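# Set the marble-filled cup onto the coaster

## Task

Move the cup so that its entire base rests on the coaster, losing as few marbles as possible. The task fails if the cup is taken far below the table surface or if the coaster ends up noticeably away from its starting spot. It only counts if the cup stays there on its own, without the robot holding it in place.

## Robot and tools

Robot: two 6-joint arms with parallel grippers, named left_arm and right_arm. The names are labels only and do not refer to sides of a camera image. Both arms report in one scene frame. The origin is on the table top midway between the arms, +z is up, +x runs out over the table, and left_arm sits on the +y side. Root links: left_arm at (+0.014, +0.345, 0) m with quat_wxyz (+0.995, 0, 0, +0.104); right_arm at (-0.013, -0.291, 0) m with quat_wxyz (+0.999, 0, 0, -0.036).

Tool execute_actions, argument actions: a list holding at most one item. An empty list [] moves nothing and returns the state with pictures. An action looks like {"rows": [[...]], "steps": N}. N is 6 to 15 control steps of 1/30 s each and defaults to 15. Each row covers one step, and the last row repeats if there are fewer rows than steps. A wait looks like {"steps": N} with N up to 300; it counts from the previous result, and your reply time is included. The optional pictures: true adds camera images to any result. A refused call sends nothing to the robot.

Each row is one flat list of 14 numbers that covers both arms, even if only one arm should move. The order is: left_arm waist, shoulder, elbow, wrist pitch, wrist yaw, wrist roll, gripper; then the same seven for right_arm. The joint values are absolute target angles in radians, on the same scale as the Joint positions readout. They are not offsets. Stated ranges for each arm: waist -2.618 to 3.054, shoulder 0.000 to 3.142, elbow 0.000 to 3.142, wrist pitch -1.571 to 1.571, wrist yaw -1.571 to 1.571, wrist roll -2.094 to 2.094. A target more than 0.036 rad beyond a range end is refused, unless the joint already sits further out. The true end may differ by up to 0.036 rad, and commands past it are clipped. The line "joint sent to its limit" reports that clipping, possibly from an earlier action. If the line is missing, that does not prove the joint has more room.

The gripper number is an absolute command on a scale from -1 (closed) to +1 (fully open). It matches the grip_measured scale. The pads meet at about -0.94, and each millimetre of object width adds about 0.0208. Each gripper carries its own fixed offset of up to 0.02. Sending a value below the object's width reading squeezes harder, up to roughly 50–62 N per pad. To keep a grasp, keep sending the same closing value.

Motion limits: each joint's target is held within a fixed lead of its measured angle. The leads are waist 0.202, shoulder 0.258, elbow 0.238, wrist pitch 0.573, wrist yaw and roll 0.522 rad. All targets of an arm are also scaled back if they would move its gripper more than 70 mm in one step, so large moves take several actions. Friction can leave a joint about 0.031 rad short, and commands smaller than that may do nothing. Between calls, the arms keep heading for the last row sent until they settle or a step is HELD.

Timing: each result is taken 6 steps before its action ends, and those steps run while you reply. Faster, smoother, lower-effort solutions are preferred.

Result lines: the state line gives each arm's end_effector_position in metres and end_effector_quat_wxyz, both in the scene frame. This point lies between the finger pads, about 1 cm behind the tips. The gripper's fingers point along its +z axis and close along its y axis. Reported positions can be off, more so at long reach. Joint positions and Joint velocities list each arm's six angles (rad) and its opening (m, from 0.000 closed to 0.093 open). The opening can read up to about 12 mm under the width of a held rigid object, and more for round or soft ones. grip_measured is the gripper motor position on the -1..+1 scale. Joint torques are the raw drive outputs and include offsets and noise. "joint command not followed" means the clearance check altered the joint targets on some steps. HELD marks steps on which your row was not sent. MOTOR HOT appears from 75 °C. An OVER-TEMPERATURE FAULT stops an arm at 90 °C, and at 100 °C the arm drops, so avoid holding loads for long.

Tool zoom_image: camera is one of cam_high, cam_left_wrist or cam_right_wrist. region is [x0, y0, x1, y1] in that camera's pixels, measured from the top-left corner, no larger than 504x504. It returns an enlarged view of the latest image. All images are 672x504. Calibration uses OpenCV conventions, and the wrist camera poses are derived from the joint readings. cam_high is fixed above, at roughly (-0.063, 0.005, 0.732).

Tool read_manual: optional section, "licences" by default. It returns licence text only.

Tool finished_scene: scene is the number of the current scene. Ending a reply without any tool call also ends the run.

Things to avoid: letting the arms collide or press on each other; knocking anything off the table; dropping or slamming the cup; tilting the cup, which spills marbles; shoving the coaster out of place; and hard pushes in general. Objects may occasionally be nudged by outside disturbances. Open the gripper and withdraw before finishing.

Each tool is called by a JSON object that holds its "fn" and its "kwargs".

## Session

{"fn": "execute_actions", "kwargs": {"actions": []}}

Scene clock: 0.00 s of 3960.00 s.
left_arm: end_effector_position=(+0.3795, +0.4282, +0.3963) grip_measured=+0.984 end_effector_quat_wxyz=(+0.698, -0.082, +0.707, +0.078) | right_arm: end_effector_position=(+0.2954, +0.0363, +0.2595) grip_measured=+0.990 end_effector_quat_wxyz=(+0.283, -0.547, +0.769, -0.168)
Joint positions: left_arm=[ 0.015  1.045  1.036 -0.005 -0.005 -0.005  0.092] | right_arm=[ 1.072  1.936  2.094 -1.279  0.517 -0.356  0.093]
Joint velocities: left_arm=[ 0.007  0.017 -0.002  0.051 -0.11   0.022  0.001] | right_arm=[-0.017  0.002  0.007 -0.022 -0.037  0.007 -0.   ]
Joint torques (N m, as the arm reports them, + toward a larger angle): no reading
Motor temperatures (°C, as the motors report them): left_arm=[21 22 24 23 24 22] | right_arm=[24 23 23 21 24 24]

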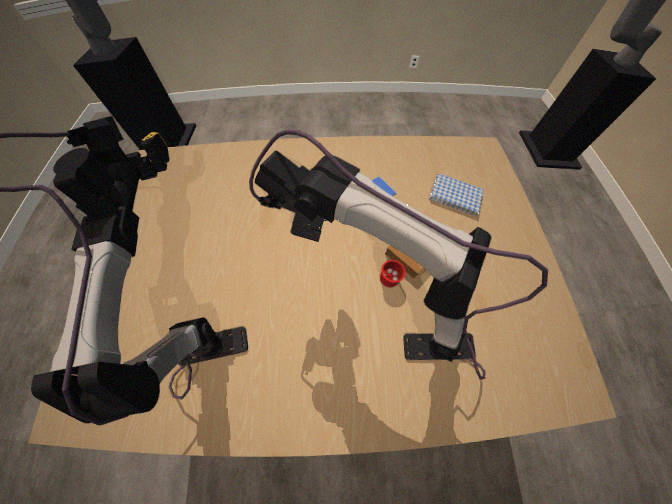

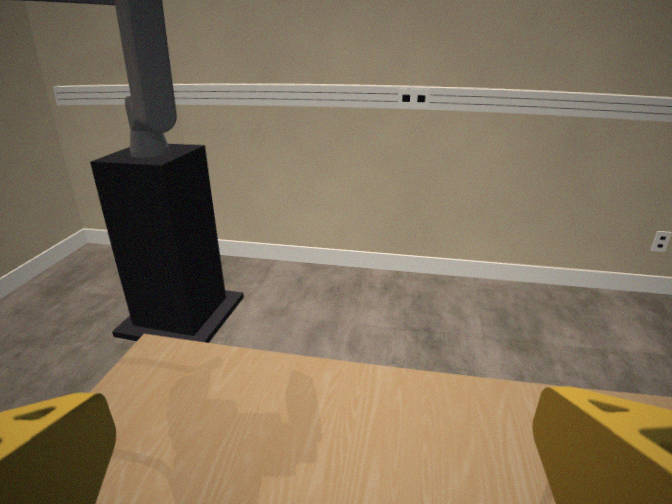

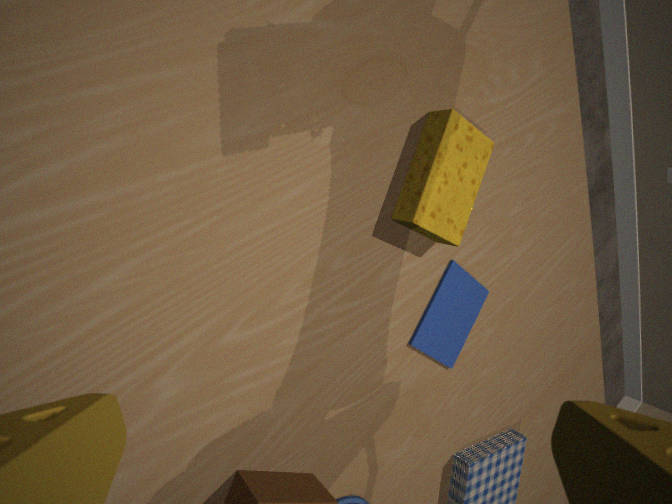

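{"fn": "zoom_image", "kwargs": {"camera": "cam_high", "region": [330, 160, 530, 310]}}

{"fn": "zoom_image", "kwargs": {"camera": "cam_right_wrist", "region": [200, 400, 560, 504]}}

Region (330, 160, 530, 310) of cam_high's 672x504 image, scaled by 2.520, with more detail than that image has; it fills the top 378 rows of this view, and the rest is white.

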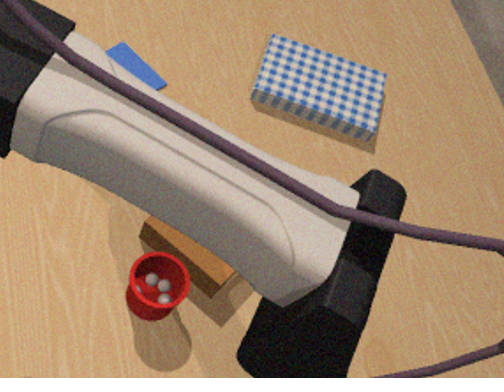

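Region (200, 400, 560, 504) of cam_right_wrist's 672x504 image, scaled by 1.400, with more detail than that image has; it fills the top 146 rows of this view, and the rest is white.

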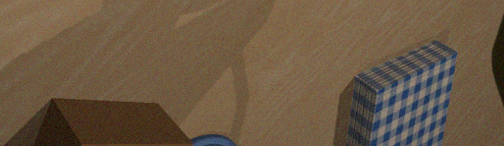

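{"fn": "execute_actions", "kwargs": {"actions": [{"rows": [[0.015,1.045,1.036,-0.005,-0.005,-0.005,1, 1.0,1.92,2.09,-1.279,0.5,-0.356,1],[0.015,1.045,1.036,-0.005,-0.005,-0.005,1, 0.9,1.9,2.08,-1.279,0.45,-0.356,1],[0.015,1.045,1.036,-0.005,-0.005,-0.005,1, 0.78,1.88,2.07,-1.279,0.4,-0.356,1],[0.015,1.045,1.036,-0.005,-0.005,-0.005,1, -0.15,1.85,2.05,-1.279,0.0,-0.2,1]], "steps": 15}], "pictures": false}}

Scene clock: 5.70 s of 3960.00 s.
left_arm: end_effector_position=(+0.3795, +0.4282, +0.3963) grip_measured=+0.984 end_effector_quat_wxyz=(+0.698, -0.082, +0.707, +0.078) | right_arm: end_effector_position=(+0.3792, -0.0848, +0.2593) grip_measured=+0.990 end_effector_quat_wxyz=(+0.251, -0.354, +0.901, -0.026)
Joint positions: left_arm=[ 0.015  1.045  1.036 -0.005 -0.005 -0.005  0.092] | right_arm=[ 0.604  1.879  2.073 -1.271  0.128 -0.247  0.093]
Joint velocities: left_arm=[-0.017 -0.012  0.007  0.051 -0.051 -0.022 -0.001] | right_arm=[-2.068 -0.125 -0.002  0.051 -0.872  0.3    0.   ]
Joint torques (N m, as the arm reports them, + toward a larger angle): left_arm=[ 0.37 -3.1   9.21  2.33  0.06 -0.07] | right_arm=[ -0.15 -12.82   5.67   1.03   0.06   0.03]
Motor temperatures (°C, as the motors report them): left_arm=[21 22 25 26 24 22] | right_arm=[24 26 24 21 24 24]
Steps of this call (steps 1 to 90: nothing new was sent; then 2.40 s passed at rest; steps 91 to 99: the first 9 steps of this action). Readings (joint positions):
91: left_arm=[0.015 1.045 1.036 -0.005 -0.005 -0.005] | right_arm=[1.066 1.936 2.094 -1.279 0.513 -0.356]
92: left_arm=[0.015 1.045 1.036 -0.005 -0.005 -0.005] | right_arm=[1.046 1.934 2.094 -1.279 0.496 -0.356]
94: left_arm=[0.015 1.045 1.036 -0.005 -0.005 -0.005] | right_arm=[0.956 1.922 2.088 -1.275 0.397 -0.333]
98: left_arm=[0.015 1.045 1.036 -0.005 -0.005 -0.005] | right_arm=[0.678 1.884 2.073 -1.272 0.159 -0.258]
99: the state above

{"fn": "execute_actions", "kwargs": {"actions": [{"steps": 10}], "pictures": true}}

Scene clock: 6.03 s of 3960.00 s.
left_arm: end_effector_position=(+0.3795, +0.4282, +0.3963) grip_measured=+0.984 end_effector_quat_wxyz=(+0.698, -0.082, +0.707, +0.078) | right_arm: end_effector_position=(+0.4249, -0.3642, +0.2607) grip_measured=+0.991 end_effector_quat_wxyz=(+0.243, -0.024, +0.968, -0.058)
Joint positions: left_arm=[ 0.015  1.045  1.036 -0.005 -0.005 -0.005  0.092] | right_arm=[-0.083  1.874  2.073 -1.265  0.027 -0.21   0.093]
Joint velocities: left_arm=[-0.002  0.012  0.002 -0.037  0.037 -0.007 -0.001] | right_arm=[-1.668 -0.002 -0.002  0.051  0.007  0.095  0.   ]
Joint torques (N m, as the arm reports them, + toward a larger angle): left_arm=[ 0.37 -3.09  9.2   2.32  0.06 -0.07] | right_arm=[  3.25 -13.04   5.63   1.1   -0.28   0.03]
Motor temperatures (°C, as the motors report them): left_arm=[21 22 25 26 24 22] | right_arm=[24 26 24 21 24 24]
Kept back: nothing.
Steps of this call (steps 1 to 6: the last 6 steps of your previous action; steps 7 to 10: the robot went on to your last target). Readings (joint positions):
1: left_arm=[0.015 1.045 1.036 -0.005 -0.005 -0.005] | right_arm=[0.530 1.875 2.073 -1.269 0.103 -0.239]
2: left_arm=[0.015 1.045 1.036 -0.005 -0.005 -0.005] | right_arm=[0.457 1.874 2.073 -1.267 0.085 -0.232]
4: left_arm=[0.015 1.045 1.036 -0.005 -0.005 -0.005] | right_arm=[0.315 1.874 2.073 -1.266 0.059 -0.223]
8: left_arm=[0.015 1.045 1.036 -0.005 -0.005 -0.005] | right_arm=[0.044 1.874 2.073 -1.265 0.032 -0.214]
10: the state above
camera_calibration (this result's frames):
cam_right_wrist: T_world_to_cam=[[0.0338138, -0.993036, 0.112855, -0.402978], [-0.998021, -0.0395403, -0.0488954, 0.461017], [0.0530172, -0.110978, -0.992408, 0.278434], [0, 0, 0, 1]] pos_world=[0.458969, -0.351043, 0.34434]

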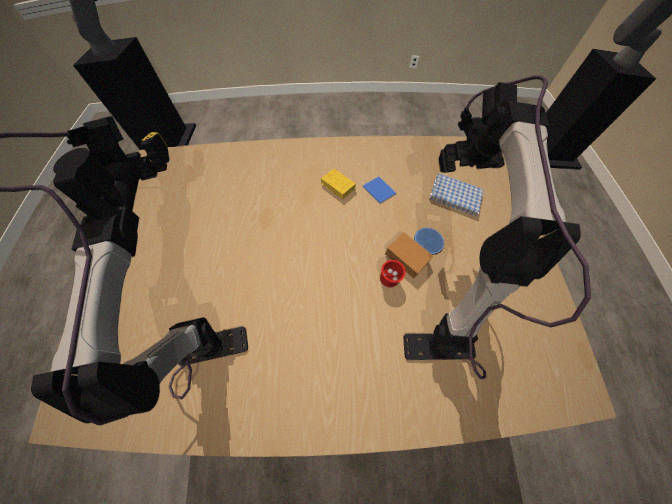

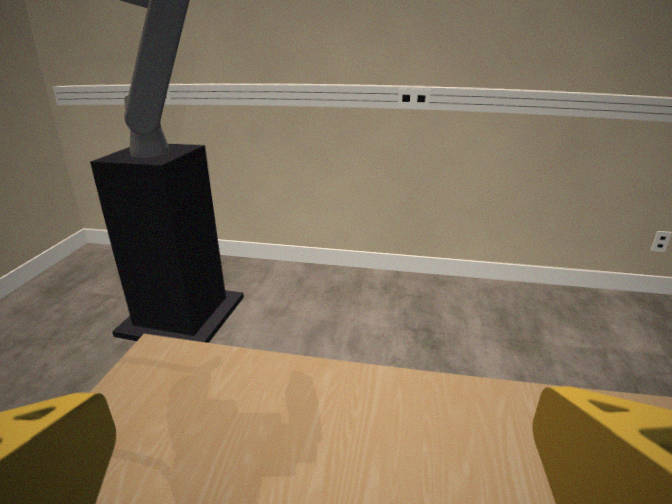

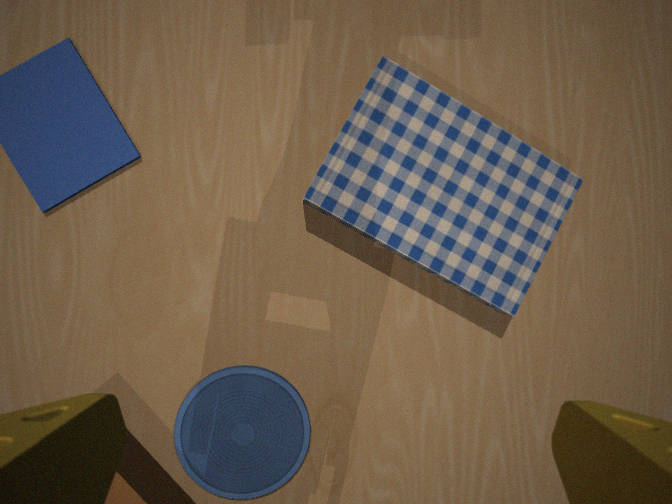

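{"fn": "zoom_image", "kwargs": {"camera": "cam_high", "region": [360, 210, 470, 300]}}

{"fn": "zoom_image", "kwargs": {"camera": "cam_right_wrist", "region": [100, 330, 380, 504]}}

Region (360, 210, 470, 300) of cam_high's 672x504 image, scaled by 4.582, with more detail than that image has; it fills the top 412 rows of this view, and the rest is white.

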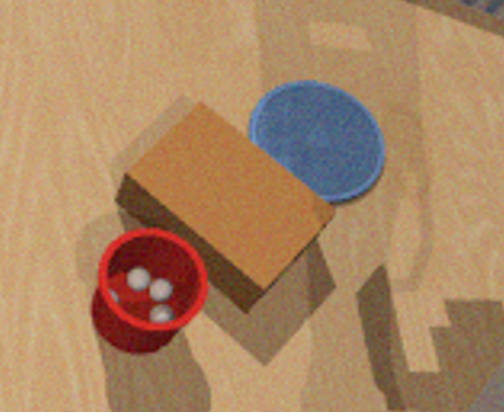

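Region (100, 330, 380, 504) of cam_right_wrist's 672x504 image, scaled by 1.800, with more detail than that image has; it fills the top 313 rows of this view, and the rest is white.

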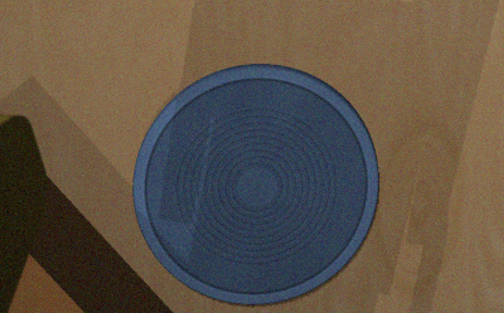

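{"fn": "zoom_image", "kwargs": {"camera": "cam_high", "region": [372, 252, 420, 296]}}

{"fn": "zoom_image", "kwargs": {"camera": "cam_high", "region": [400, 220, 456, 266]}}

Region (372, 252, 420, 296) of cam_high's 672x504 image, scaled by 10.500, with more detail than that image has; it fills the top 462 rows of this view, and the rest is white.

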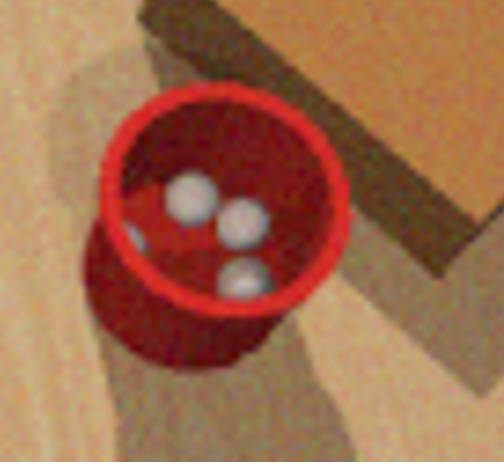

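Region (400, 220, 456, 266) of cam_high's 672x504 image, scaled by 9.000, with more detail than that image has; it fills the top 414 rows of this view, and the rest is white.

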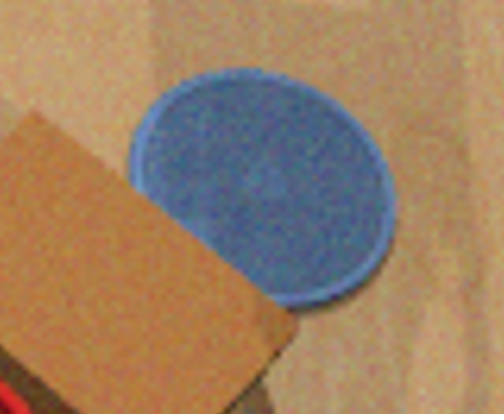

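{"fn": "execute_actions", "kwargs": {"actions": []}}

Scene clock: 19.03 s of 3960.00 s.
left_arm: end_effector_position=(+0.3795, +0.4282, +0.3963) grip_measured=+0.984 end_effector_quat_wxyz=(+0.698, -0.082, +0.707, +0.078) | right_arm: end_effector_position=(+0.4191, -0.3930, +0.2607) grip_measured=+0.991 end_effector_quat_wxyz=(+0.243, +0.012, +0.968, -0.058)
Joint positions: left_arm=[ 0.015  1.045  1.036 -0.005 -0.005 -0.005  0.092] | right_arm=[-0.156  1.874  2.073 -1.265  0.009 -0.204  0.093]
Joint velocities: left_arm=[-0.007 -0.012  0.012 -0.066  0.051 -0.037  0.   ] | right_arm=[ 0.002  0.002 -0.002  0.007 -0.007 -0.007 -0.   ]
Joint torques (N m, as the arm reports them, + toward a larger angle): left_arm=[ 0.36 -3.1   9.2   2.33  0.06 -0.07] | right_arm=[  0.57 -13.05   5.69   1.09  -0.13   0.05]
Motor temperatures (°C, as the motors report them): left_arm=[21 22 27 29 24 22] | right_arm=[24 32 25 22 24 24]
Kept back: nothing.
Steps of this call (steps 1 to 30: the robot went on to your last target; steps 31 to 90: nothing new was sent; then 10.00 s passed at rest). Readings (joint positions):
1: left_arm=[0.015 1.045 1.036 -0.005 -0.005 -0.005] | right_arm=[-0.133 1.874 2.073 -1.265 0.028 -0.208]
2: left_arm=[0.015 1.045 1.036 -0.005 -0.005 -0.005] | right_arm=[-0.167 1.874 2.073 -1.265 0.029 -0.207]
4: left_arm=[0.015 1.045 1.036 -0.005 -0.005 -0.005] | right_arm=[-0.187 1.874 2.073 -1.265 0.030 -0.204]
8: left_arm=[0.015 1.045 1.036 -0.005 -0.005 -0.005] | right_arm=[-0.163 1.874 2.073 -1.265 0.017 -0.204]
90: the state above
All arms were judged still, so your last target was given up. Only a new action makes them travel on or press farther. Fingers that are still opening or closing keep moving.
camera_calibration (this result's frames):
cam_right_wrist: T_world_to_cam=[[-0.0357303, -0.99493, 0.094012, -0.398078], [-0.998131, 0.0308615, -0.0527429, 0.482841], [0.0495742, -0.0957208, -0.994173, 0.283392], [0, 0, 0, 1]] pos_world=[0.453666, -0.383834, 0.344631]

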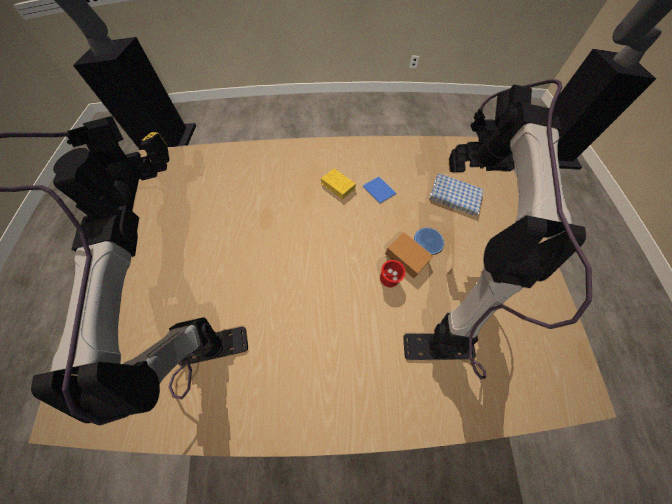

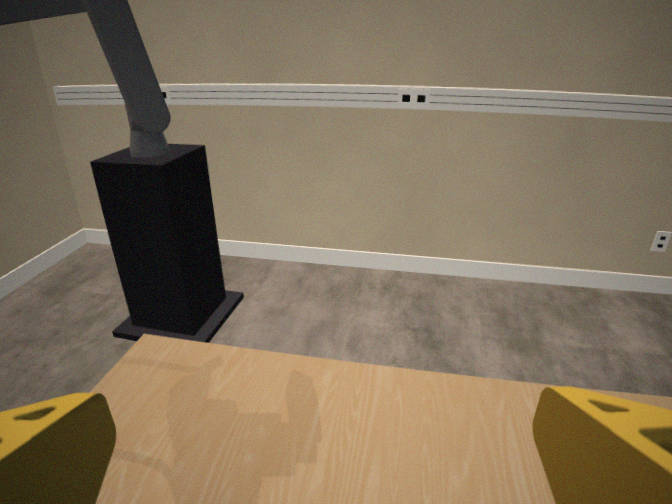

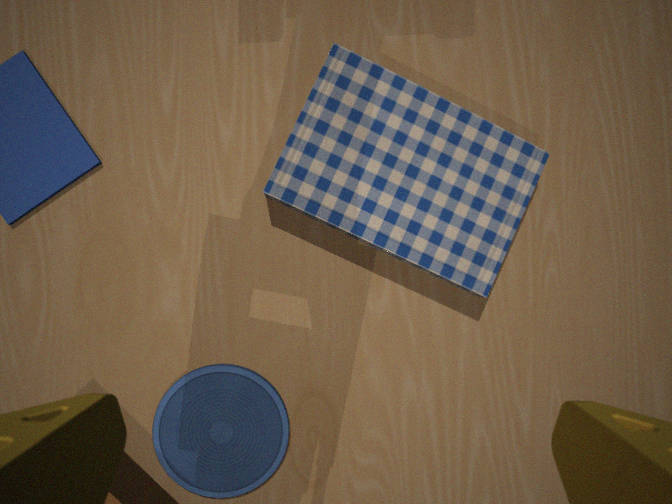

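{"fn": "zoom_image", "kwargs": {"camera": "cam_right_wrist", "region": [130, 340, 320, 504]}}

Region (130, 340, 320, 504) of cam_right_wrist's 672x504 image, scaled by 2.653, with more detail than that image has; it fills the top 435 rows of this view, and the rest is white.

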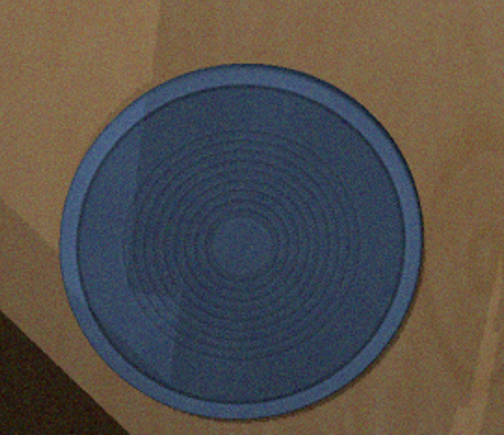

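{"fn": "execute_actions", "kwargs": {"actions": [{"rows": [[0.015,1.045,1.036,-0.005,-0.005,-0.005,1,-0.145,1.868,2.06,-1.266,0,-0.18,1],[0.015,1.045,1.036,-0.005,-0.005,-0.005,1,-0.114,1.852,2.026,-1.268,0,-0.116,1],[0.015,1.045,1.036,-0.005,-0.005,-0.005,1,-0.066,1.827,1.972,-1.272,0,-0.015,1],[0.015,1.045,1.036,-0.005,-0.005,-0.005,1,-0.006,1.796,1.904,-1.277,0,0.114,1],[0.015,1.045,1.036,-0.005,-0.005,-0.005,1,0.066,1.758,1.824,-1.283,0,0.264,1],[0.015,1.045,1.036,-0.005,-0.005,-0.005,1,0.143,1.718,1.737,-1.289,0,0.428,1],[0.015,1.045,1.036,-0.005,-0.005,-0.005,1,0.224,1.676,1.646,-1.295,0,0.598,1],[0.015,1.045,1.036,-0.005,-0.005,-0.005,1,0.304,1.634,1.556,-1.301,0,0.768,1],[0.015,1.045,1.036,-0.005,-0.005,-0.005,1,0.381,1.594,1.469,-1.307,0,0.932,1],[0.015,1.045,1.036,-0.005,-0.005,-0.005,1,0.453,1.556,1.389,-1.313,0,1.082,1],[0.015,1.045,1.036,-0.005,-0.005,-0.005,1,0.513,1.525,1.321,-1.318,0,1.211,1],[0.015,1.045,1.036,-0.005,-0.005,-0.005,1,0.561,1.5,1.267,-1.322,0,1.312,1],[0.015,1.045,1.036,-0.005,-0.005,-0.005,1,0.592,1.484,1.233,-1.324,0,1.376,1],[0.015,1.045,1.036,-0.005,-0.005,-0.005,1,0.603,1.478,1.22,-1.325,0,1.4,1]], "steps": 15}], "pictures": false}}

{"fn": "execute_actions", "kwargs": {"actions": [{"steps": 18}], "pictures": true}}

Scene clock: 23.60 s of 3960.00 s.
left_arm: end_effector_position=(+0.3795, +0.4282, +0.3963) grip_measured=+0.984 end_effector_quat_wxyz=(+0.698, -0.082, +0.707, +0.078) | right_arm: end_effector_position=(+0.3698, -0.2737, +0.2084) grip_measured=+0.991 end_effector_quat_wxyz=(+0.165, +0.091, +0.982, +0.018)
Joint positions: left_arm=[ 0.015  1.045  1.036 -0.005 -0.005 -0.005  0.092] | right_arm=[ 0.123  1.723  1.736 -1.25   0.012  0.235  0.093]
Joint velocities: left_arm=[-0.007 -0.012 -0.012  0.066  0.11   0.007  0.   ] | right_arm=[ 1.565 -0.882 -1.751 -0.022 -0.051  2.088 -0.   ]
Joint torques (N m, as the arm reports them, + toward a larger angle): left_arm=[ 0.37 -3.09  9.21  2.33  0.06 -0.07] | right_arm=[  0.06 -12.56   7.1    0.48  -0.07  -0.04]
Motor temperatures (°C, as the motors report them): left_arm=[21 23 28 29 24 22] | right_arm=[24 34 25 22 24 24]
Steps of this call (steps 1 to 90: nothing new was sent; then 1.27 s passed at rest; steps 91 to 99: the first 9 steps of this action). Readings (joint positions):
91: left_arm=[0.015 1.045 1.036 -0.005 -0.005 -0.005] | right_arm=[-0.156 1.874 2.073 -1.265 0.008 -0.201]
92: left_arm=[0.015 1.045 1.036 -0.005 -0.005 -0.005] | right_arm=[-0.153 1.873 2.070 -1.264 0.009 -0.188]
94: left_arm=[0.015 1.045 1.036 -0.005 -0.005 -0.005] | right_arm=[-0.120 1.848 2.014 -1.250 0.013 -0.109]
98: left_arm=[0.015 1.045 1.036 -0.005 -0.005 -0.005] | right_arm=[0.067 1.752 1.796 -1.248 0.013 0.161]
99: the state above

Scene clock: 24.20 s of 3960.00 s.
left_arm: end_effector_position=(+0.3795, +0.4282, +0.3963) grip_measured=+0.984 end_effector_quat_wxyz=(+0.698, -0.082, +0.707, +0.078) | right_arm: end_effector_position=(+0.2000, -0.1624, +0.1289) grip_measured=+0.991 end_effector_quat_wxyz=(-0.007, +0.391, +0.920, -0.003)
Joint positions: left_arm=[ 0.015  1.045  1.036 -0.005 -0.005 -0.005  0.092] | right_arm=[ 0.609  1.497  1.235 -1.322 -0.008  1.341  0.093]
Joint velocities: left_arm=[-0.007 -0.007  0.012 -0.022  0.037  0.022 -0.001] | right_arm=[-0.002  0.002  0.002 -0.037  0.022  0.3   -0.   ]
Joint torques (N m, as the arm reports them, + toward a larger angle): left_arm=[ 0.36 -3.09  9.22  2.33  0.06 -0.07] | right_arm=[-0.49 -8.1   6.21  0.08  0.06 -0.01]
Motor temperatures (°C, as the motors report them): left_arm=[21 23 28 29 24 22] | right_arm=[24 34 25 22 24 24]
Kept back: nothing.
Steps of this call (steps 1 to 6: the last 6 steps of your previous action; steps 7 to 18: the robot went on to your last target). Readings (joint positions):
1: left_arm=[0.015 1.045 1.036 -0.005 -0.005 -0.005] | right_arm=[0.179 1.691 1.675 -1.253 0.010 0.309]
2: left_arm=[0.015 1.045 1.036 -0.005 -0.005 -0.005] | right_arm=[0.237 1.657 1.614 -1.256 0.009 0.383]
4: left_arm=[0.015 1.045 1.036 -0.005 -0.005 -0.005] | right_arm=[0.356 1.586 1.492 -1.262 0.006 0.536]
8: left_arm=[0.015 1.045 1.036 -0.005 -0.005 -0.005] | right_arm=[0.578 1.498 1.282 -1.291 -0.006 0.893]
18: the state above
camera_calibration (this result's frames):
cam_right_wrist: T_world_to_cam=[[-0.713669, -0.700452, -0.00652245, 0.0322586], [-0.632458, 0.640334, 0.435855, 0.21294], [-0.301119, 0.315181, -0.899993, 0.310052], [0, 0, 0, 1]] pos_world=[0.25106, -0.21148, 0.186445]

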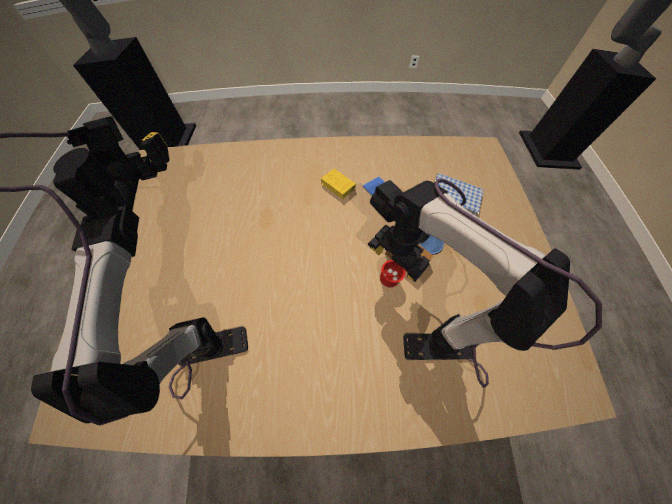

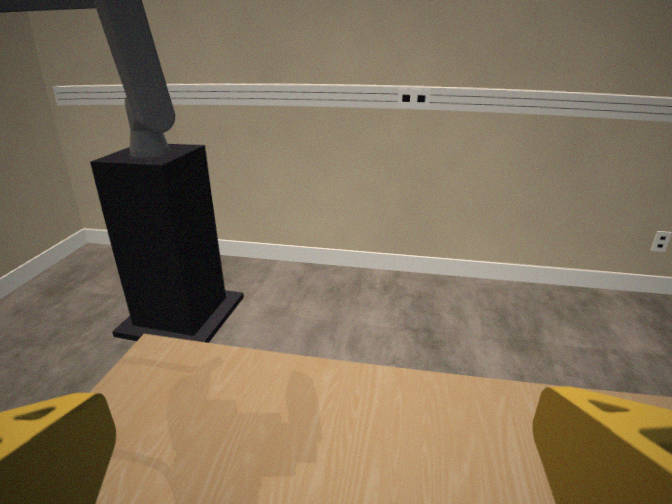

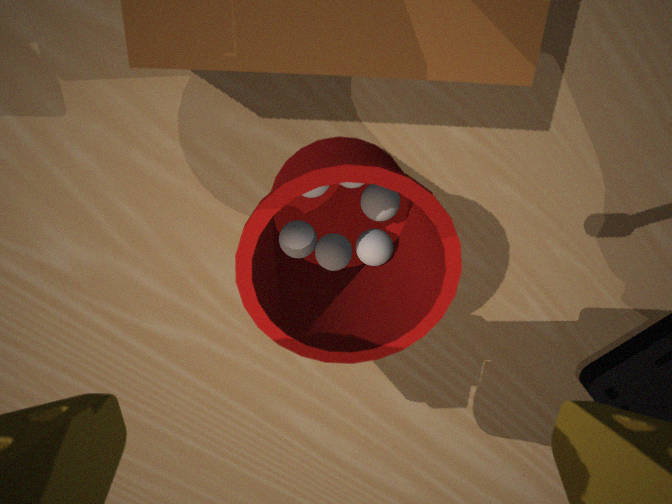

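{"fn": "zoom_image", "kwargs": {"camera": "cam_right_wrist", "region": [220, 120, 480, 380]}}

Region (220, 120, 480, 380) of cam_right_wrist's 672x504 image, scaled by 1.938, with more detail than that image has.

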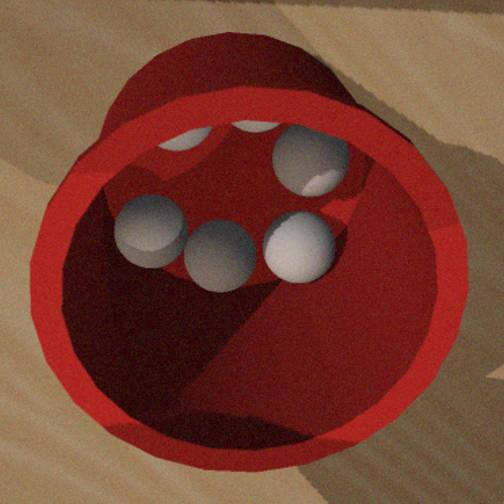

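{"fn": "execute_actions", "kwargs": {"actions": [{"rows": [[0.015,1.045,1.036,-0.005,-0.005,-0.005,1,0.6,1.497,1.219,-1.319,0,1.4,1],[0.015,1.045,1.036,-0.005,-0.005,-0.005,1,0.596,1.497,1.216,-1.315,0,1.4,1],[0.015,1.045,1.036,-0.005,-0.005,-0.005,1,0.592,1.497,1.21,-1.309,0,1.4,1],[0.015,1.045,1.036,-0.005,-0.005,-0.005,1,0.588,1.497,1.203,-1.301,0,1.4,1],[0.015,1.045,1.036,-0.005,-0.005,-0.005,1,0.584,1.497,1.194,-1.292,0,1.4,1],[0.015,1.045,1.036,-0.005,-0.005,-0.005,1,0.58,1.497,1.184,-1.28,0,1.4,1],[0.015,1.045,1.036,-0.005,-0.005,-0.005,1,0.576,1.497,1.172,-1.267,0,1.4,1],[0.015,1.045,1.036,-0.005,-0.005,-0.005,1,0.572,1.497,1.159,-1.253,0,1.4,1],[0.015,1.045,1.036,-0.005,-0.005,-0.005,1,0.568,1.497,1.145,-1.238,0,1.4,1],[0.015,1.045,1.036,-0.005,-0.005,-0.005,1,0.565,1.5,1.131,-1.222,0,1.4,1],[0.015,1.045,1.036,-0.005,-0.005,-0.005,1,0.562,1.503,1.115,-1.205,0,1.4,1],[0.015,1.045,1.036,-0.005,-0.005,-0.005,1,0.56,1.506,1.099,-1.187,0,1.4,1],[0.015,1.045,1.036,-0.005,-0.005,-0.005,1,0.56,1.509,1.083,-1.169,0,1.4,1],[0.015,1.045,1.036,-0.005,-0.005,-0.005,1,0.56,1.513,1.068,-1.152,0,1.4,1],[0.015,1.045,1.036,-0.005,-0.005,-0.005,1,0.56,1.517,1.055,-1.134,0,1.4,1]], "steps": 15}], "pictures": false}}

{"fn": "execute_actions", "kwargs": {"actions": [{"rows": [[0.015,1.045,1.036,-0.005,-0.005,-0.005,1,0.56,1.521,1.041,-1.117,0,1.4,1],[0.015,1.045,1.036,-0.005,-0.005,-0.005,1,0.56,1.524,1.028,-1.101,0,1.4,1],[0.015,1.045,1.036,-0.005,-0.005,-0.005,1,0.56,1.528,1.016,-1.085,0,1.4,1],[0.015,1.045,1.036,-0.005,-0.005,-0.005,1,0.56,1.531,1.004,-1.069,0,1.4,1],[0.015,1.045,1.036,-0.005,-0.005,-0.005,1,0.56,1.534,0.993,-1.055,0,1.4,1],[0.015,1.045,1.036,-0.005,-0.005,-0.005,1,0.56,1.537,0.982,-1.041,0,1.4,1],[0.015,1.045,1.036,-0.005,-0.005,-0.005,1,0.56,1.54,0.973,-1.029,0,1.4,1],[0.015,1.045,1.036,-0.005,-0.005,-0.005,1,0.56,1.542,0.964,-1.018,0,1.4,1],[0.015,1.045,1.036,-0.005,-0.005,-0.005,1,0.56,1.544,0.957,-1.009,0,1.4,1],[0.015,1.045,1.036,-0.005,-0.005,-0.005,1,0.56,1.546,0.951,-1.001,0,1.4,1],[0.015,1.045,1.036,-0.005,-0.005,-0.005,1,0.56,1.547,0.947,-0.996,0,1.4,1],[0.015,1.045,1.036,-0.005,-0.005,-0.005,1,0.56,1.548,0.944,-0.992,0,1.4,1],[0.015,1.045,1.036,-0.005,-0.005,-0.005,1,0.56,1.548,0.943,-0.991,0,1.4,1]], "steps": 15}], "pictures": false}}

{"fn": "execute_actions", "kwargs": {"actions": [{"steps": 10}], "pictures": true}}

Scene clock: 32.93 s of 3960.00 s.
left_arm: end_effector_position=(+0.3795, +0.4282, +0.3963) grip_measured=+0.984 end_effector_quat_wxyz=(+0.698, -0.082, +0.707, +0.078) | right_arm: end_effector_position=(+0.2011, -0.1685, +0.1185) grip_measured=+0.991 end_effector_quat_wxyz=(-0.009, +0.426, +0.905, -0.006)
Joint positions: left_arm=[ 0.015  1.045  1.036 -0.005 -0.005 -0.005  0.092] | right_arm=[ 0.586  1.497  1.193 -1.288 -0.008  1.394  0.093]
Joint velocities: left_arm=[ 0.012 -0.002 -0.007 -0.007  0.037  0.007  0.001] | right_arm=[-0.125 -0.002 -0.408  0.256 -0.051 -0.066 -0.001]
Joint torques (N m, as the arm reports them, + toward a larger angle): left_arm=[ 0.37 -3.1   9.2   2.33  0.07 -0.07] | right_arm=[-0.83 -6.49  5.24  0.2   0.04  0.04]
Motor temperatures (°C, as the motors report them): left_arm=[21 23 29 30 24 22] | right_arm=[24 33 26 22 24 24]
Steps of this call (steps 1 to 30: the robot went on to your last target; steps 31 to 90: nothing new was sent; then 5.43 s passed at rest; steps 91 to 99: the first 9 steps of this action). Readings (joint positions):
91: left_arm=[0.015 1.045 1.036 -0.005 -0.005 -0.005] | right_arm=[0.609 1.497 1.235 -1.322 -0.008 1.394]
92: left_arm=[0.015 1.045 1.036 -0.005 -0.005 -0.005] | right_arm=[0.609 1.497 1.235 -1.322 -0.008 1.394]
94: left_arm=[0.015 1.045 1.036 -0.005 -0.005 -0.005] | right_arm=[0.607 1.497 1.235 -1.322 -0.008 1.394]
98: left_arm=[0.015 1.045 1.036 -0.005 -0.005 -0.005] | right_arm=[0.591 1.497 1.206 -1.297 -0.008 1.394]
99: the state above

Scene clock: 33.43 s of 3960.00 s.
left_arm: end_effector_position=(+0.3795, +0.4282, +0.3963) grip_measured=+0.984 end_effector_quat_wxyz=(+0.698, -0.082, +0.707, +0.078) | right_arm: end_effector_position=(+0.1971, -0.1750, +0.0632) grip_measured=+0.991 end_effector_quat_wxyz=(-0.013, +0.432, +0.902, -0.012)
Joint positions: left_arm=[ 0.015  1.045  1.036 -0.005 -0.005 -0.005  0.092] | right_arm=[ 0.572  1.522  0.994 -1.077 -0.007  1.394  0.093]
Joint velocities: left_arm=[-0.007 -0.012 -0.017  0.007 -0.007  0.007 -0.   ] | right_arm=[-0.012  0.105 -0.242  0.374  0.051  0.007 -0.001]
Joint torques (N m, as the arm reports them, + toward a larger angle): left_arm=[ 0.36 -3.11  9.2   2.32  0.06 -0.08] | right_arm=[-0.9  -5.29  4.99  0.19  0.05  0.06]
Motor temperatures (°C, as the motors report them): left_arm=[21 23 29 30 24 22] | right_arm=[24 33 26 22 24 24]
Steps of this call (steps 1 to 6: the last 6 steps of your previous action; steps 7 to 15: the first 9 steps of this action). Readings (joint positions):
7: left_arm=[0.015 1.045 1.036 -0.005 -0.005 -0.005] | right_arm=[0.572 1.497 1.087 -1.197 -0.007 1.394]
8: left_arm=[0.015 1.045 1.036 -0.005 -0.005 -0.005] | right_arm=[0.572 1.497 1.073 -1.182 -0.007 1.394]
10: left_arm=[0.015 1.045 1.036 -0.005 -0.005 -0.005] | right_arm=[0.572 1.501 1.048 -1.151 -0.007 1.394]
14: left_arm=[0.015 1.045 1.036 -0.005 -0.005 -0.005] | right_arm=[0.572 1.519 1.003 -1.090 -0.007 1.394]
15: the state above

Scene clock: 33.77 s of 3960.00 s.
left_arm: end_effector_position=(+0.3795, +0.4282, +0.3963) grip_measured=+0.984 end_effector_quat_wxyz=(+0.698, -0.082, +0.707, +0.078) | right_arm: end_effector_position=(+0.2026, -0.1720, +0.0546) grip_measured=+0.991 end_effector_quat_wxyz=(-0.005, +0.432, +0.902, -0.001)
Joint positions: left_arm=[ 0.015  1.045  1.036 -0.005 -0.005 -0.005  0.092] | right_arm=[ 0.572  1.531  0.966 -1.014 -0.007  1.394  0.093]
Joint velocities: left_arm=[ 0.002  0.002 -0.012  0.051 -0.037  0.007 -0.   ] | right_arm=[-0.012 -0.017 -0.012  0.066  0.022  0.037 -0.   ]
Joint torques (N m, as the arm reports them, + toward a larger angle): left_arm=[ 0.35 -3.1   9.21  2.33  0.07 -0.07] | right_arm=[-0.91 -5.2   4.85  0.25  0.06  0.06]
Motor temperatures (°C, as the motors report them): left_arm=[21 23 29 30 24 22] | right_arm=[24 33 26 22 24 24]
Kept back: nothing.
Steps of this call (steps 1 to 6: the last 6 steps of your previous action; steps 7 to 10: the robot went on to your last target). Readings (joint positions):
1: left_arm=[0.015 1.045 1.036 -0.005 -0.005 -0.005] | right_arm=[0.572 1.525 0.985 -1.066 -0.007 1.394]
2: left_arm=[0.015 1.045 1.036 -0.005 -0.005 -0.005] | right_arm=[0.572 1.528 0.979 -1.055 -0.007 1.394]
4: left_arm=[0.015 1.045 1.036 -0.005 -0.005 -0.005] | right_arm=[0.572 1.530 0.969 -1.039 -0.007 1.394]
8: left_arm=[0.015 1.045 1.036 -0.005 -0.005 -0.005] | right_arm=[0.572 1.531 0.966 -1.019 -0.007 1.394]
10: the state above
camera_calibration (this result's frames):
cam_right_wrist: T_world_to_cam=[[-0.77417, -0.632862, -0.0121152, 0.0511153], [-0.574496, 0.694479, 0.433191, 0.250774], [-0.265736, 0.342323, -0.901221, 0.24454], [0, 0, 0, 1]] pos_world=[0.248623, -0.22552, 0.112371]

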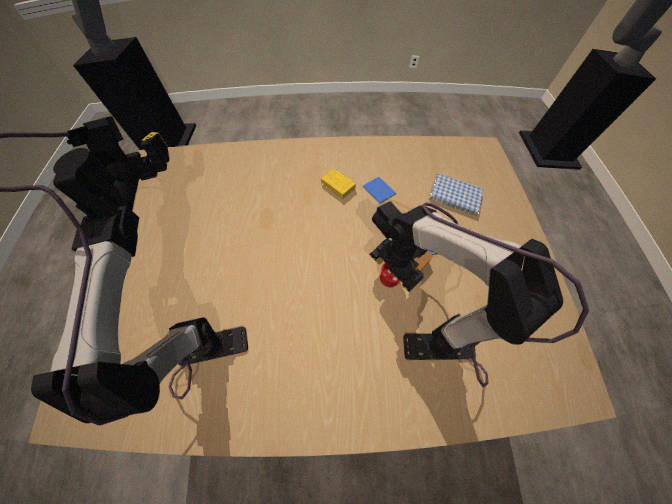

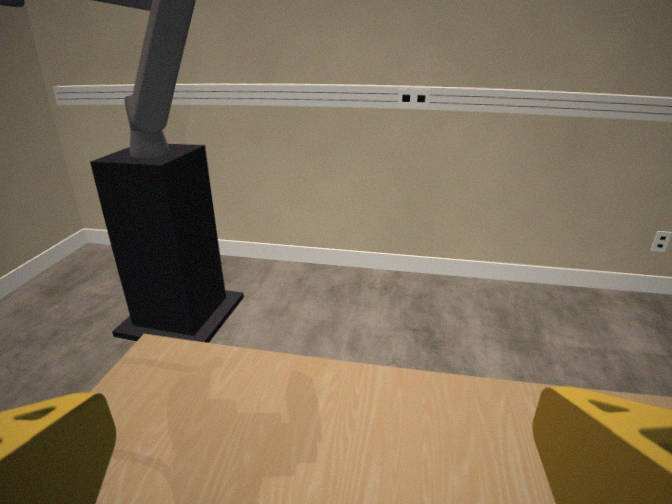

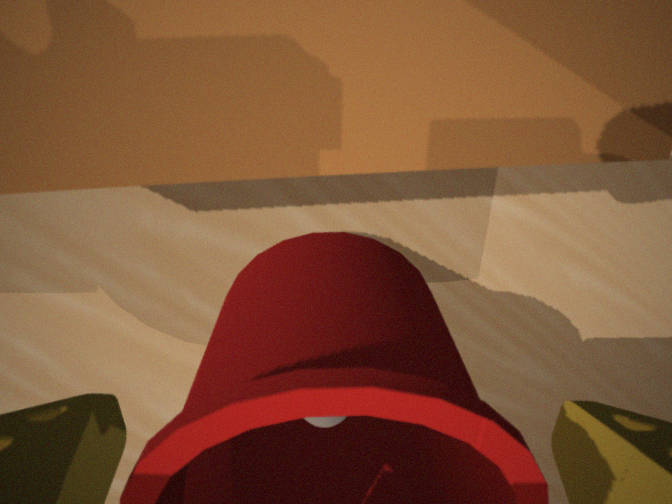

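{"fn": "execute_actions", "kwargs": {"actions": [{"rows": [[0.015,1.045,1.036,-0.005,-0.005,-0.005,1,0.56,1.548,0.943,-0.991,0,1.4,0.85],[0.015,1.045,1.036,-0.005,-0.005,-0.005,1,0.56,1.548,0.943,-0.991,0,1.4,0.72],[0.015,1.045,1.036,-0.005,-0.005,-0.005,1,0.56,1.548,0.943,-0.991,0,1.4,0.62],[0.015,1.045,1.036,-0.005,-0.005,-0.005,1,0.56,1.548,0.943,-0.991,0,1.4,0.56],[0.015,1.045,1.036,-0.005,-0.005,-0.005,1,0.56,1.548,0.943,-0.991,0,1.4,0.52],[0.015,1.045,1.036,-0.005,-0.005,-0.005,1,0.56,1.548,0.943,-0.991,0,1.4,0.49],[0.015,1.045,1.036,-0.005,-0.005,-0.005,1,0.56,1.548,0.943,-0.991,0,1.4,0.46],[0.015,1.045,1.036,-0.005,-0.005,-0.005,1,0.56,1.548,0.943,-0.991,0,1.4,0.43],[0.015,1.045,1.036,-0.005,-0.005,-0.005,1,0.56,1.548,0.943,-0.991,0,1.4,0.4],[0.015,1.045,1.036,-0.005,-0.005,-0.005,1,0.56,1.548,0.943,-0.991,0,1.4,0.37],[0.015,1.045,1.036,-0.005,-0.005,-0.005,1,0.56,1.548,0.948,-0.995,0,1.4,0.34],[0.015,1.045,1.036,-0.005,-0.005,-0.005,1,0.56,1.548,0.955,-1.0,0,1.4,0.31],[0.015,1.045,1.036,-0.005,-0.005,-0.005,1,0.56,1.548,0.962,-1.004,0,1.4,0.29],[0.015,1.045,1.036,-0.005,-0.005,-0.005,1,0.56,1.548,0.968,-1.007,0,1.4,0.28],[0.015,1.045,1.036,-0.005,-0.005,-0.005,1,0.56,1.548,0.974,-1.009,0,1.4,0.28]], "steps": 15}], "pictures": false}}

{"fn": "execute_actions", "kwargs": {"actions": [{"rows": [[0.015,1.045,1.036,-0.005,-0.005,-0.005,1,0.56,1.548,0.984,-1.012,0,1.4,0.28],[0.015,1.045,1.036,-0.005,-0.005,-0.005,1,0.56,1.548,0.991,-1.018,0,1.4,0.28],[0.015,1.045,1.036,-0.005,-0.005,-0.005,1,0.56,1.548,1.0,-1.027,0,1.4,0.28],[0.015,1.045,1.036,-0.005,-0.005,-0.005,1,0.56,1.548,1.012,-1.038,0,1.4,0.28],[0.015,1.045,1.036,-0.005,-0.005,-0.005,1,0.56,1.548,1.026,-1.052,0,1.4,0.28],[0.015,1.045,1.036,-0.005,-0.005,-0.005,1,0.56,1.548,1.041,-1.068,0,1.4,0.28],[0.015,1.045,1.036,-0.005,-0.005,-0.005,1,0.56,1.548,1.059,-1.085,0,1.4,0.28],[0.015,1.045,1.036,-0.005,-0.005,-0.005,1,0.56,1.548,1.078,-1.104,0,1.4,0.28],[0.015,1.045,1.036,-0.005,-0.005,-0.005,1,0.56,1.548,1.097,-1.123,0,1.4,0.28],[0.015,1.045,1.036,-0.005,-0.005,-0.005,1,0.56,1.548,1.117,-1.143,0,1.4,0.28],[0.015,1.045,1.036,-0.005,-0.005,-0.005,1,0.56,1.548,1.137,-1.163,0,1.4,0.28],[0.015,1.045,1.036,-0.005,-0.005,-0.005,1,0.56,1.548,1.156,-1.182,0,1.4,0.28],[0.015,1.045,1.036,-0.005,-0.005,-0.005,1,0.56,1.548,1.175,-1.201,0,1.4,0.28],[0.015,1.045,1.036,-0.005,-0.005,-0.005,1,0.56,1.548,1.193,-1.218,0,1.4,0.28],[0.015,1.045,1.036,-0.005,-0.005,-0.005,1,0.56,1.548,1.208,-1.234,0,1.4,0.28]], "steps": 15}], "pictures": false}}

{"fn": "execute_actions", "kwargs": {"actions": [{"rows": [[0.015,1.045,1.036,-0.005,-0.005,-0.005,1,0.56,1.548,1.222,-1.248,0,1.4,0.28],[0.015,1.045,1.036,-0.005,-0.005,-0.005,1,0.56,1.548,1.234,-1.259,0,1.4,0.28],[0.015,1.045,1.036,-0.005,-0.005,-0.005,1,0.56,1.548,1.243,-1.268,0,1.4,0.28],[0.015,1.045,1.036,-0.005,-0.005,-0.005,1,0.56,1.548,1.248,-1.273,0,1.4,0.28],[0.015,1.045,1.036,-0.005,-0.005,-0.005,1,0.56,1.548,1.25,-1.275,0,1.4,0.28]], "steps": 14}], "pictures": true}}

Scene clock: 44.70 s of 3960.00 s.
left_arm: end_effector_position=(+0.3795, +0.4282, +0.3963) grip_measured=+0.984 end_effector_quat_wxyz=(+0.698, -0.082, +0.707, +0.078) | right_arm: end_effector_position=(+0.2044, -0.1710, +0.0546) grip_measured=+0.419 end_effector_quat_wxyz=(-0.002, +0.432, +0.902, +0.003)
Joint positions: left_arm=[ 0.015  1.045  1.036 -0.005 -0.005 -0.005  0.092] | right_arm=[ 0.572  1.531  0.966 -1.005 -0.007  1.395  0.065]
Joint velocities: left_arm=[-0.012 -0.002 -0.012  0.007 -0.051 -0.007 -0.   ] | right_arm=[-0.012  0.002  0.002  0.007  0.007 -0.066 -0.024]
Joint torques (N m, as the arm reports them, + toward a larger angle): left_arm=[ 0.35 -3.1   9.2   2.33  0.06 -0.07] | right_arm=[-0.92 -5.2   4.85  0.28  0.08  0.04]
Motor temperatures (°C, as the motors report them): left_arm=[21 23 30 31 24 22] | right_arm=[24 31 26 22 24 24]
Steps of this call (steps 1 to 30: the robot went on to your last target; steps 31 to 90: nothing new was sent; then 7.63 s passed at rest; steps 91 to 99: the first 9 steps of this action). Readings (joint positions):
91: left_arm=[0.015 1.045 1.036 -0.005 -0.005 -0.005] | right_arm=[0.572 1.531 0.966 -1.005 -0.007 1.394]
92: left_arm=[0.015 1.045 1.036 -0.005 -0.005 -0.005] | right_arm=[0.572 1.531 0.966 -1.005 -0.007 1.395]
94: left_arm=[0.015 1.045 1.036 -0.005 -0.005 -0.005] | right_arm=[0.572 1.531 0.966 -1.005 -0.007 1.395]
98: left_arm=[0.015 1.045 1.036 -0.005 -0.005 -0.005] | right_arm=[0.572 1.531 0.966 -1.005 -0.007 1.395]
99: the state above

Scene clock: 45.20 s of 3960.00 s.
left_arm: end_effector_position=(+0.3795, +0.4282, +0.3963) grip_measured=+0.984 end_effector_quat_wxyz=(+0.698, -0.082, +0.707, +0.078) | right_arm: end_effector_position=(+0.2125, -0.1666, +0.0711) grip_measured=+0.301 end_effector_quat_wxyz=(+0.002, +0.432, +0.902, +0.008)
Joint positions: left_arm=[ 0.015  1.045  1.036 -0.005 -0.005 -0.005  0.092] | right_arm=[ 0.572  1.534  1.038 -1.06  -0.007  1.395  0.06 ]
Joint velocities: left_arm=[-0.007 -0.012 -0.002 -0.007 -0.022 -0.051 -0.   ] | right_arm=[-0.007 -0.012  0.549 -0.344 -0.051 -0.037  0.   ]
Joint torques (N m, as the arm reports them, + toward a larger angle): left_arm=[ 0.36 -3.09  9.19  2.33  0.06 -0.07] | right_arm=[-1.01 -5.79  9.42  0.06 -0.02  0.05]
Motor temperatures (°C, as the motors report them): left_arm=[21 23 30 32 24 22] | right_arm=[24 31 26 22 24 24]
Steps of this call (steps 1 to 6: the last 6 steps of your previous action; steps 7 to 15: the first 9 steps of this action). Readings (joint positions):
7: left_arm=[0.015 1.045 1.036 -0.005 -0.005 -0.005] | right_arm=[0.572 1.531 0.966 -1.005 -0.007 1.395]
8: left_arm=[0.015 1.045 1.036 -0.005 -0.005 -0.005] | right_arm=[0.572 1.531 0.966 -1.005 -0.007 1.395]
10: left_arm=[0.015 1.045 1.036 -0.005 -0.005 -0.005] | right_arm=[0.572 1.531 0.969 -1.010 -0.007 1.395]
14: left_arm=[0.015 1.045 1.036 -0.005 -0.005 -0.005] | right_arm=[0.572 1.534 1.020 -1.048 -0.007 1.395]
15: the state above

Scene clock: 45.67 s of 3960.00 s.
left_arm: end_effector_position=(+0.3795, +0.4282, +0.3963) grip_measured=+0.984 end_effector_quat_wxyz=(+0.698, -0.082, +0.707, +0.078) | right_arm: end_effector_position=(+0.2222, -0.1613, +0.1180) grip_measured=+0.301 end_effector_quat_wxyz=(+0.006, +0.432, +0.902, +0.014)
Joint positions: left_arm=[ 0.015  1.045  1.036 -0.005 -0.005 -0.005  0.092] | right_arm=[ 0.572  1.534  1.227 -1.234 -0.007  1.395  0.06 ]
Joint velocities: left_arm=[-0.002 -0.002  0.007 -0.007  0.007 -0.095 -0.001] | right_arm=[-0.007  0.002 -0.002 -0.212 -0.022 -0.066 -0.   ]
Joint torques (N m, as the arm reports them, + toward a larger angle): left_arm=[ 0.35 -3.1   9.2   2.33  0.06 -0.07] | right_arm=[-0.94 -5.99  9.66  0.06  0.06  0.05]
Motor temperatures (°C, as the motors report them): left_arm=[21 23 30 32 24 22] | right_arm=[24 31 26 22 24 24]
Steps of this call (steps 1 to 6: the last 6 steps of your previous action; steps 7 to 14: the first 8 steps of this action). Readings (joint positions):
7: left_arm=[0.015 1.045 1.036 -0.005 -0.005 -0.005] | right_arm=[0.572 1.534 1.174 -1.163 -0.007 1.395]
8: left_arm=[0.015 1.045 1.036 -0.005 -0.005 -0.005] | right_arm=[0.572 1.534 1.190 -1.177 -0.007 1.395]
10: left_arm=[0.015 1.045 1.036 -0.005 -0.005 -0.005] | right_arm=[0.572 1.534 1.213 -1.203 -0.007 1.395]
14: the state above
camera_calibration (this result's frames):
cam_right_wrist: T_world_to_cam=[[-0.77346, -0.632046, -0.047719, 0.0780148], [-0.587903, 0.687222, 0.426728, 0.229702], [-0.236918, 0.358111, -0.90312, 0.299572], [0, 0, 0, 1]] pos_world=[0.266358, -0.215827, 0.176252]

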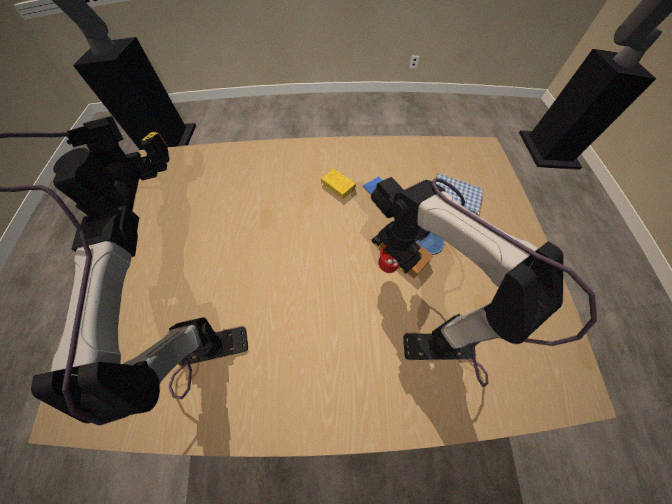

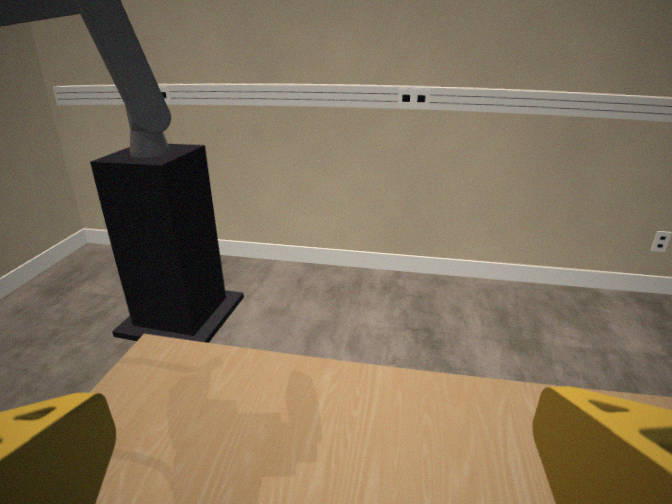

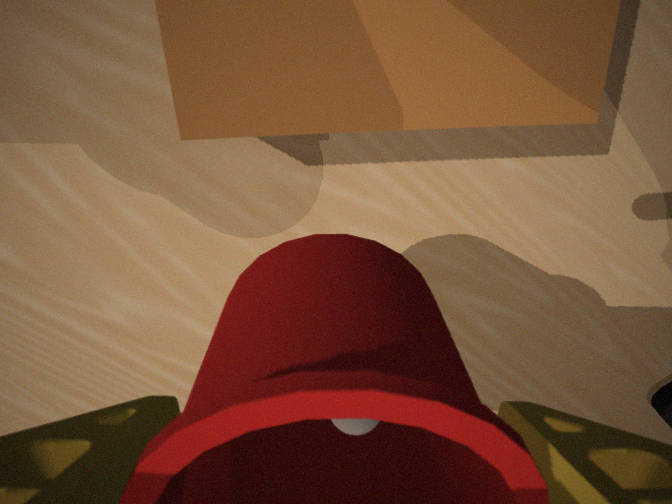

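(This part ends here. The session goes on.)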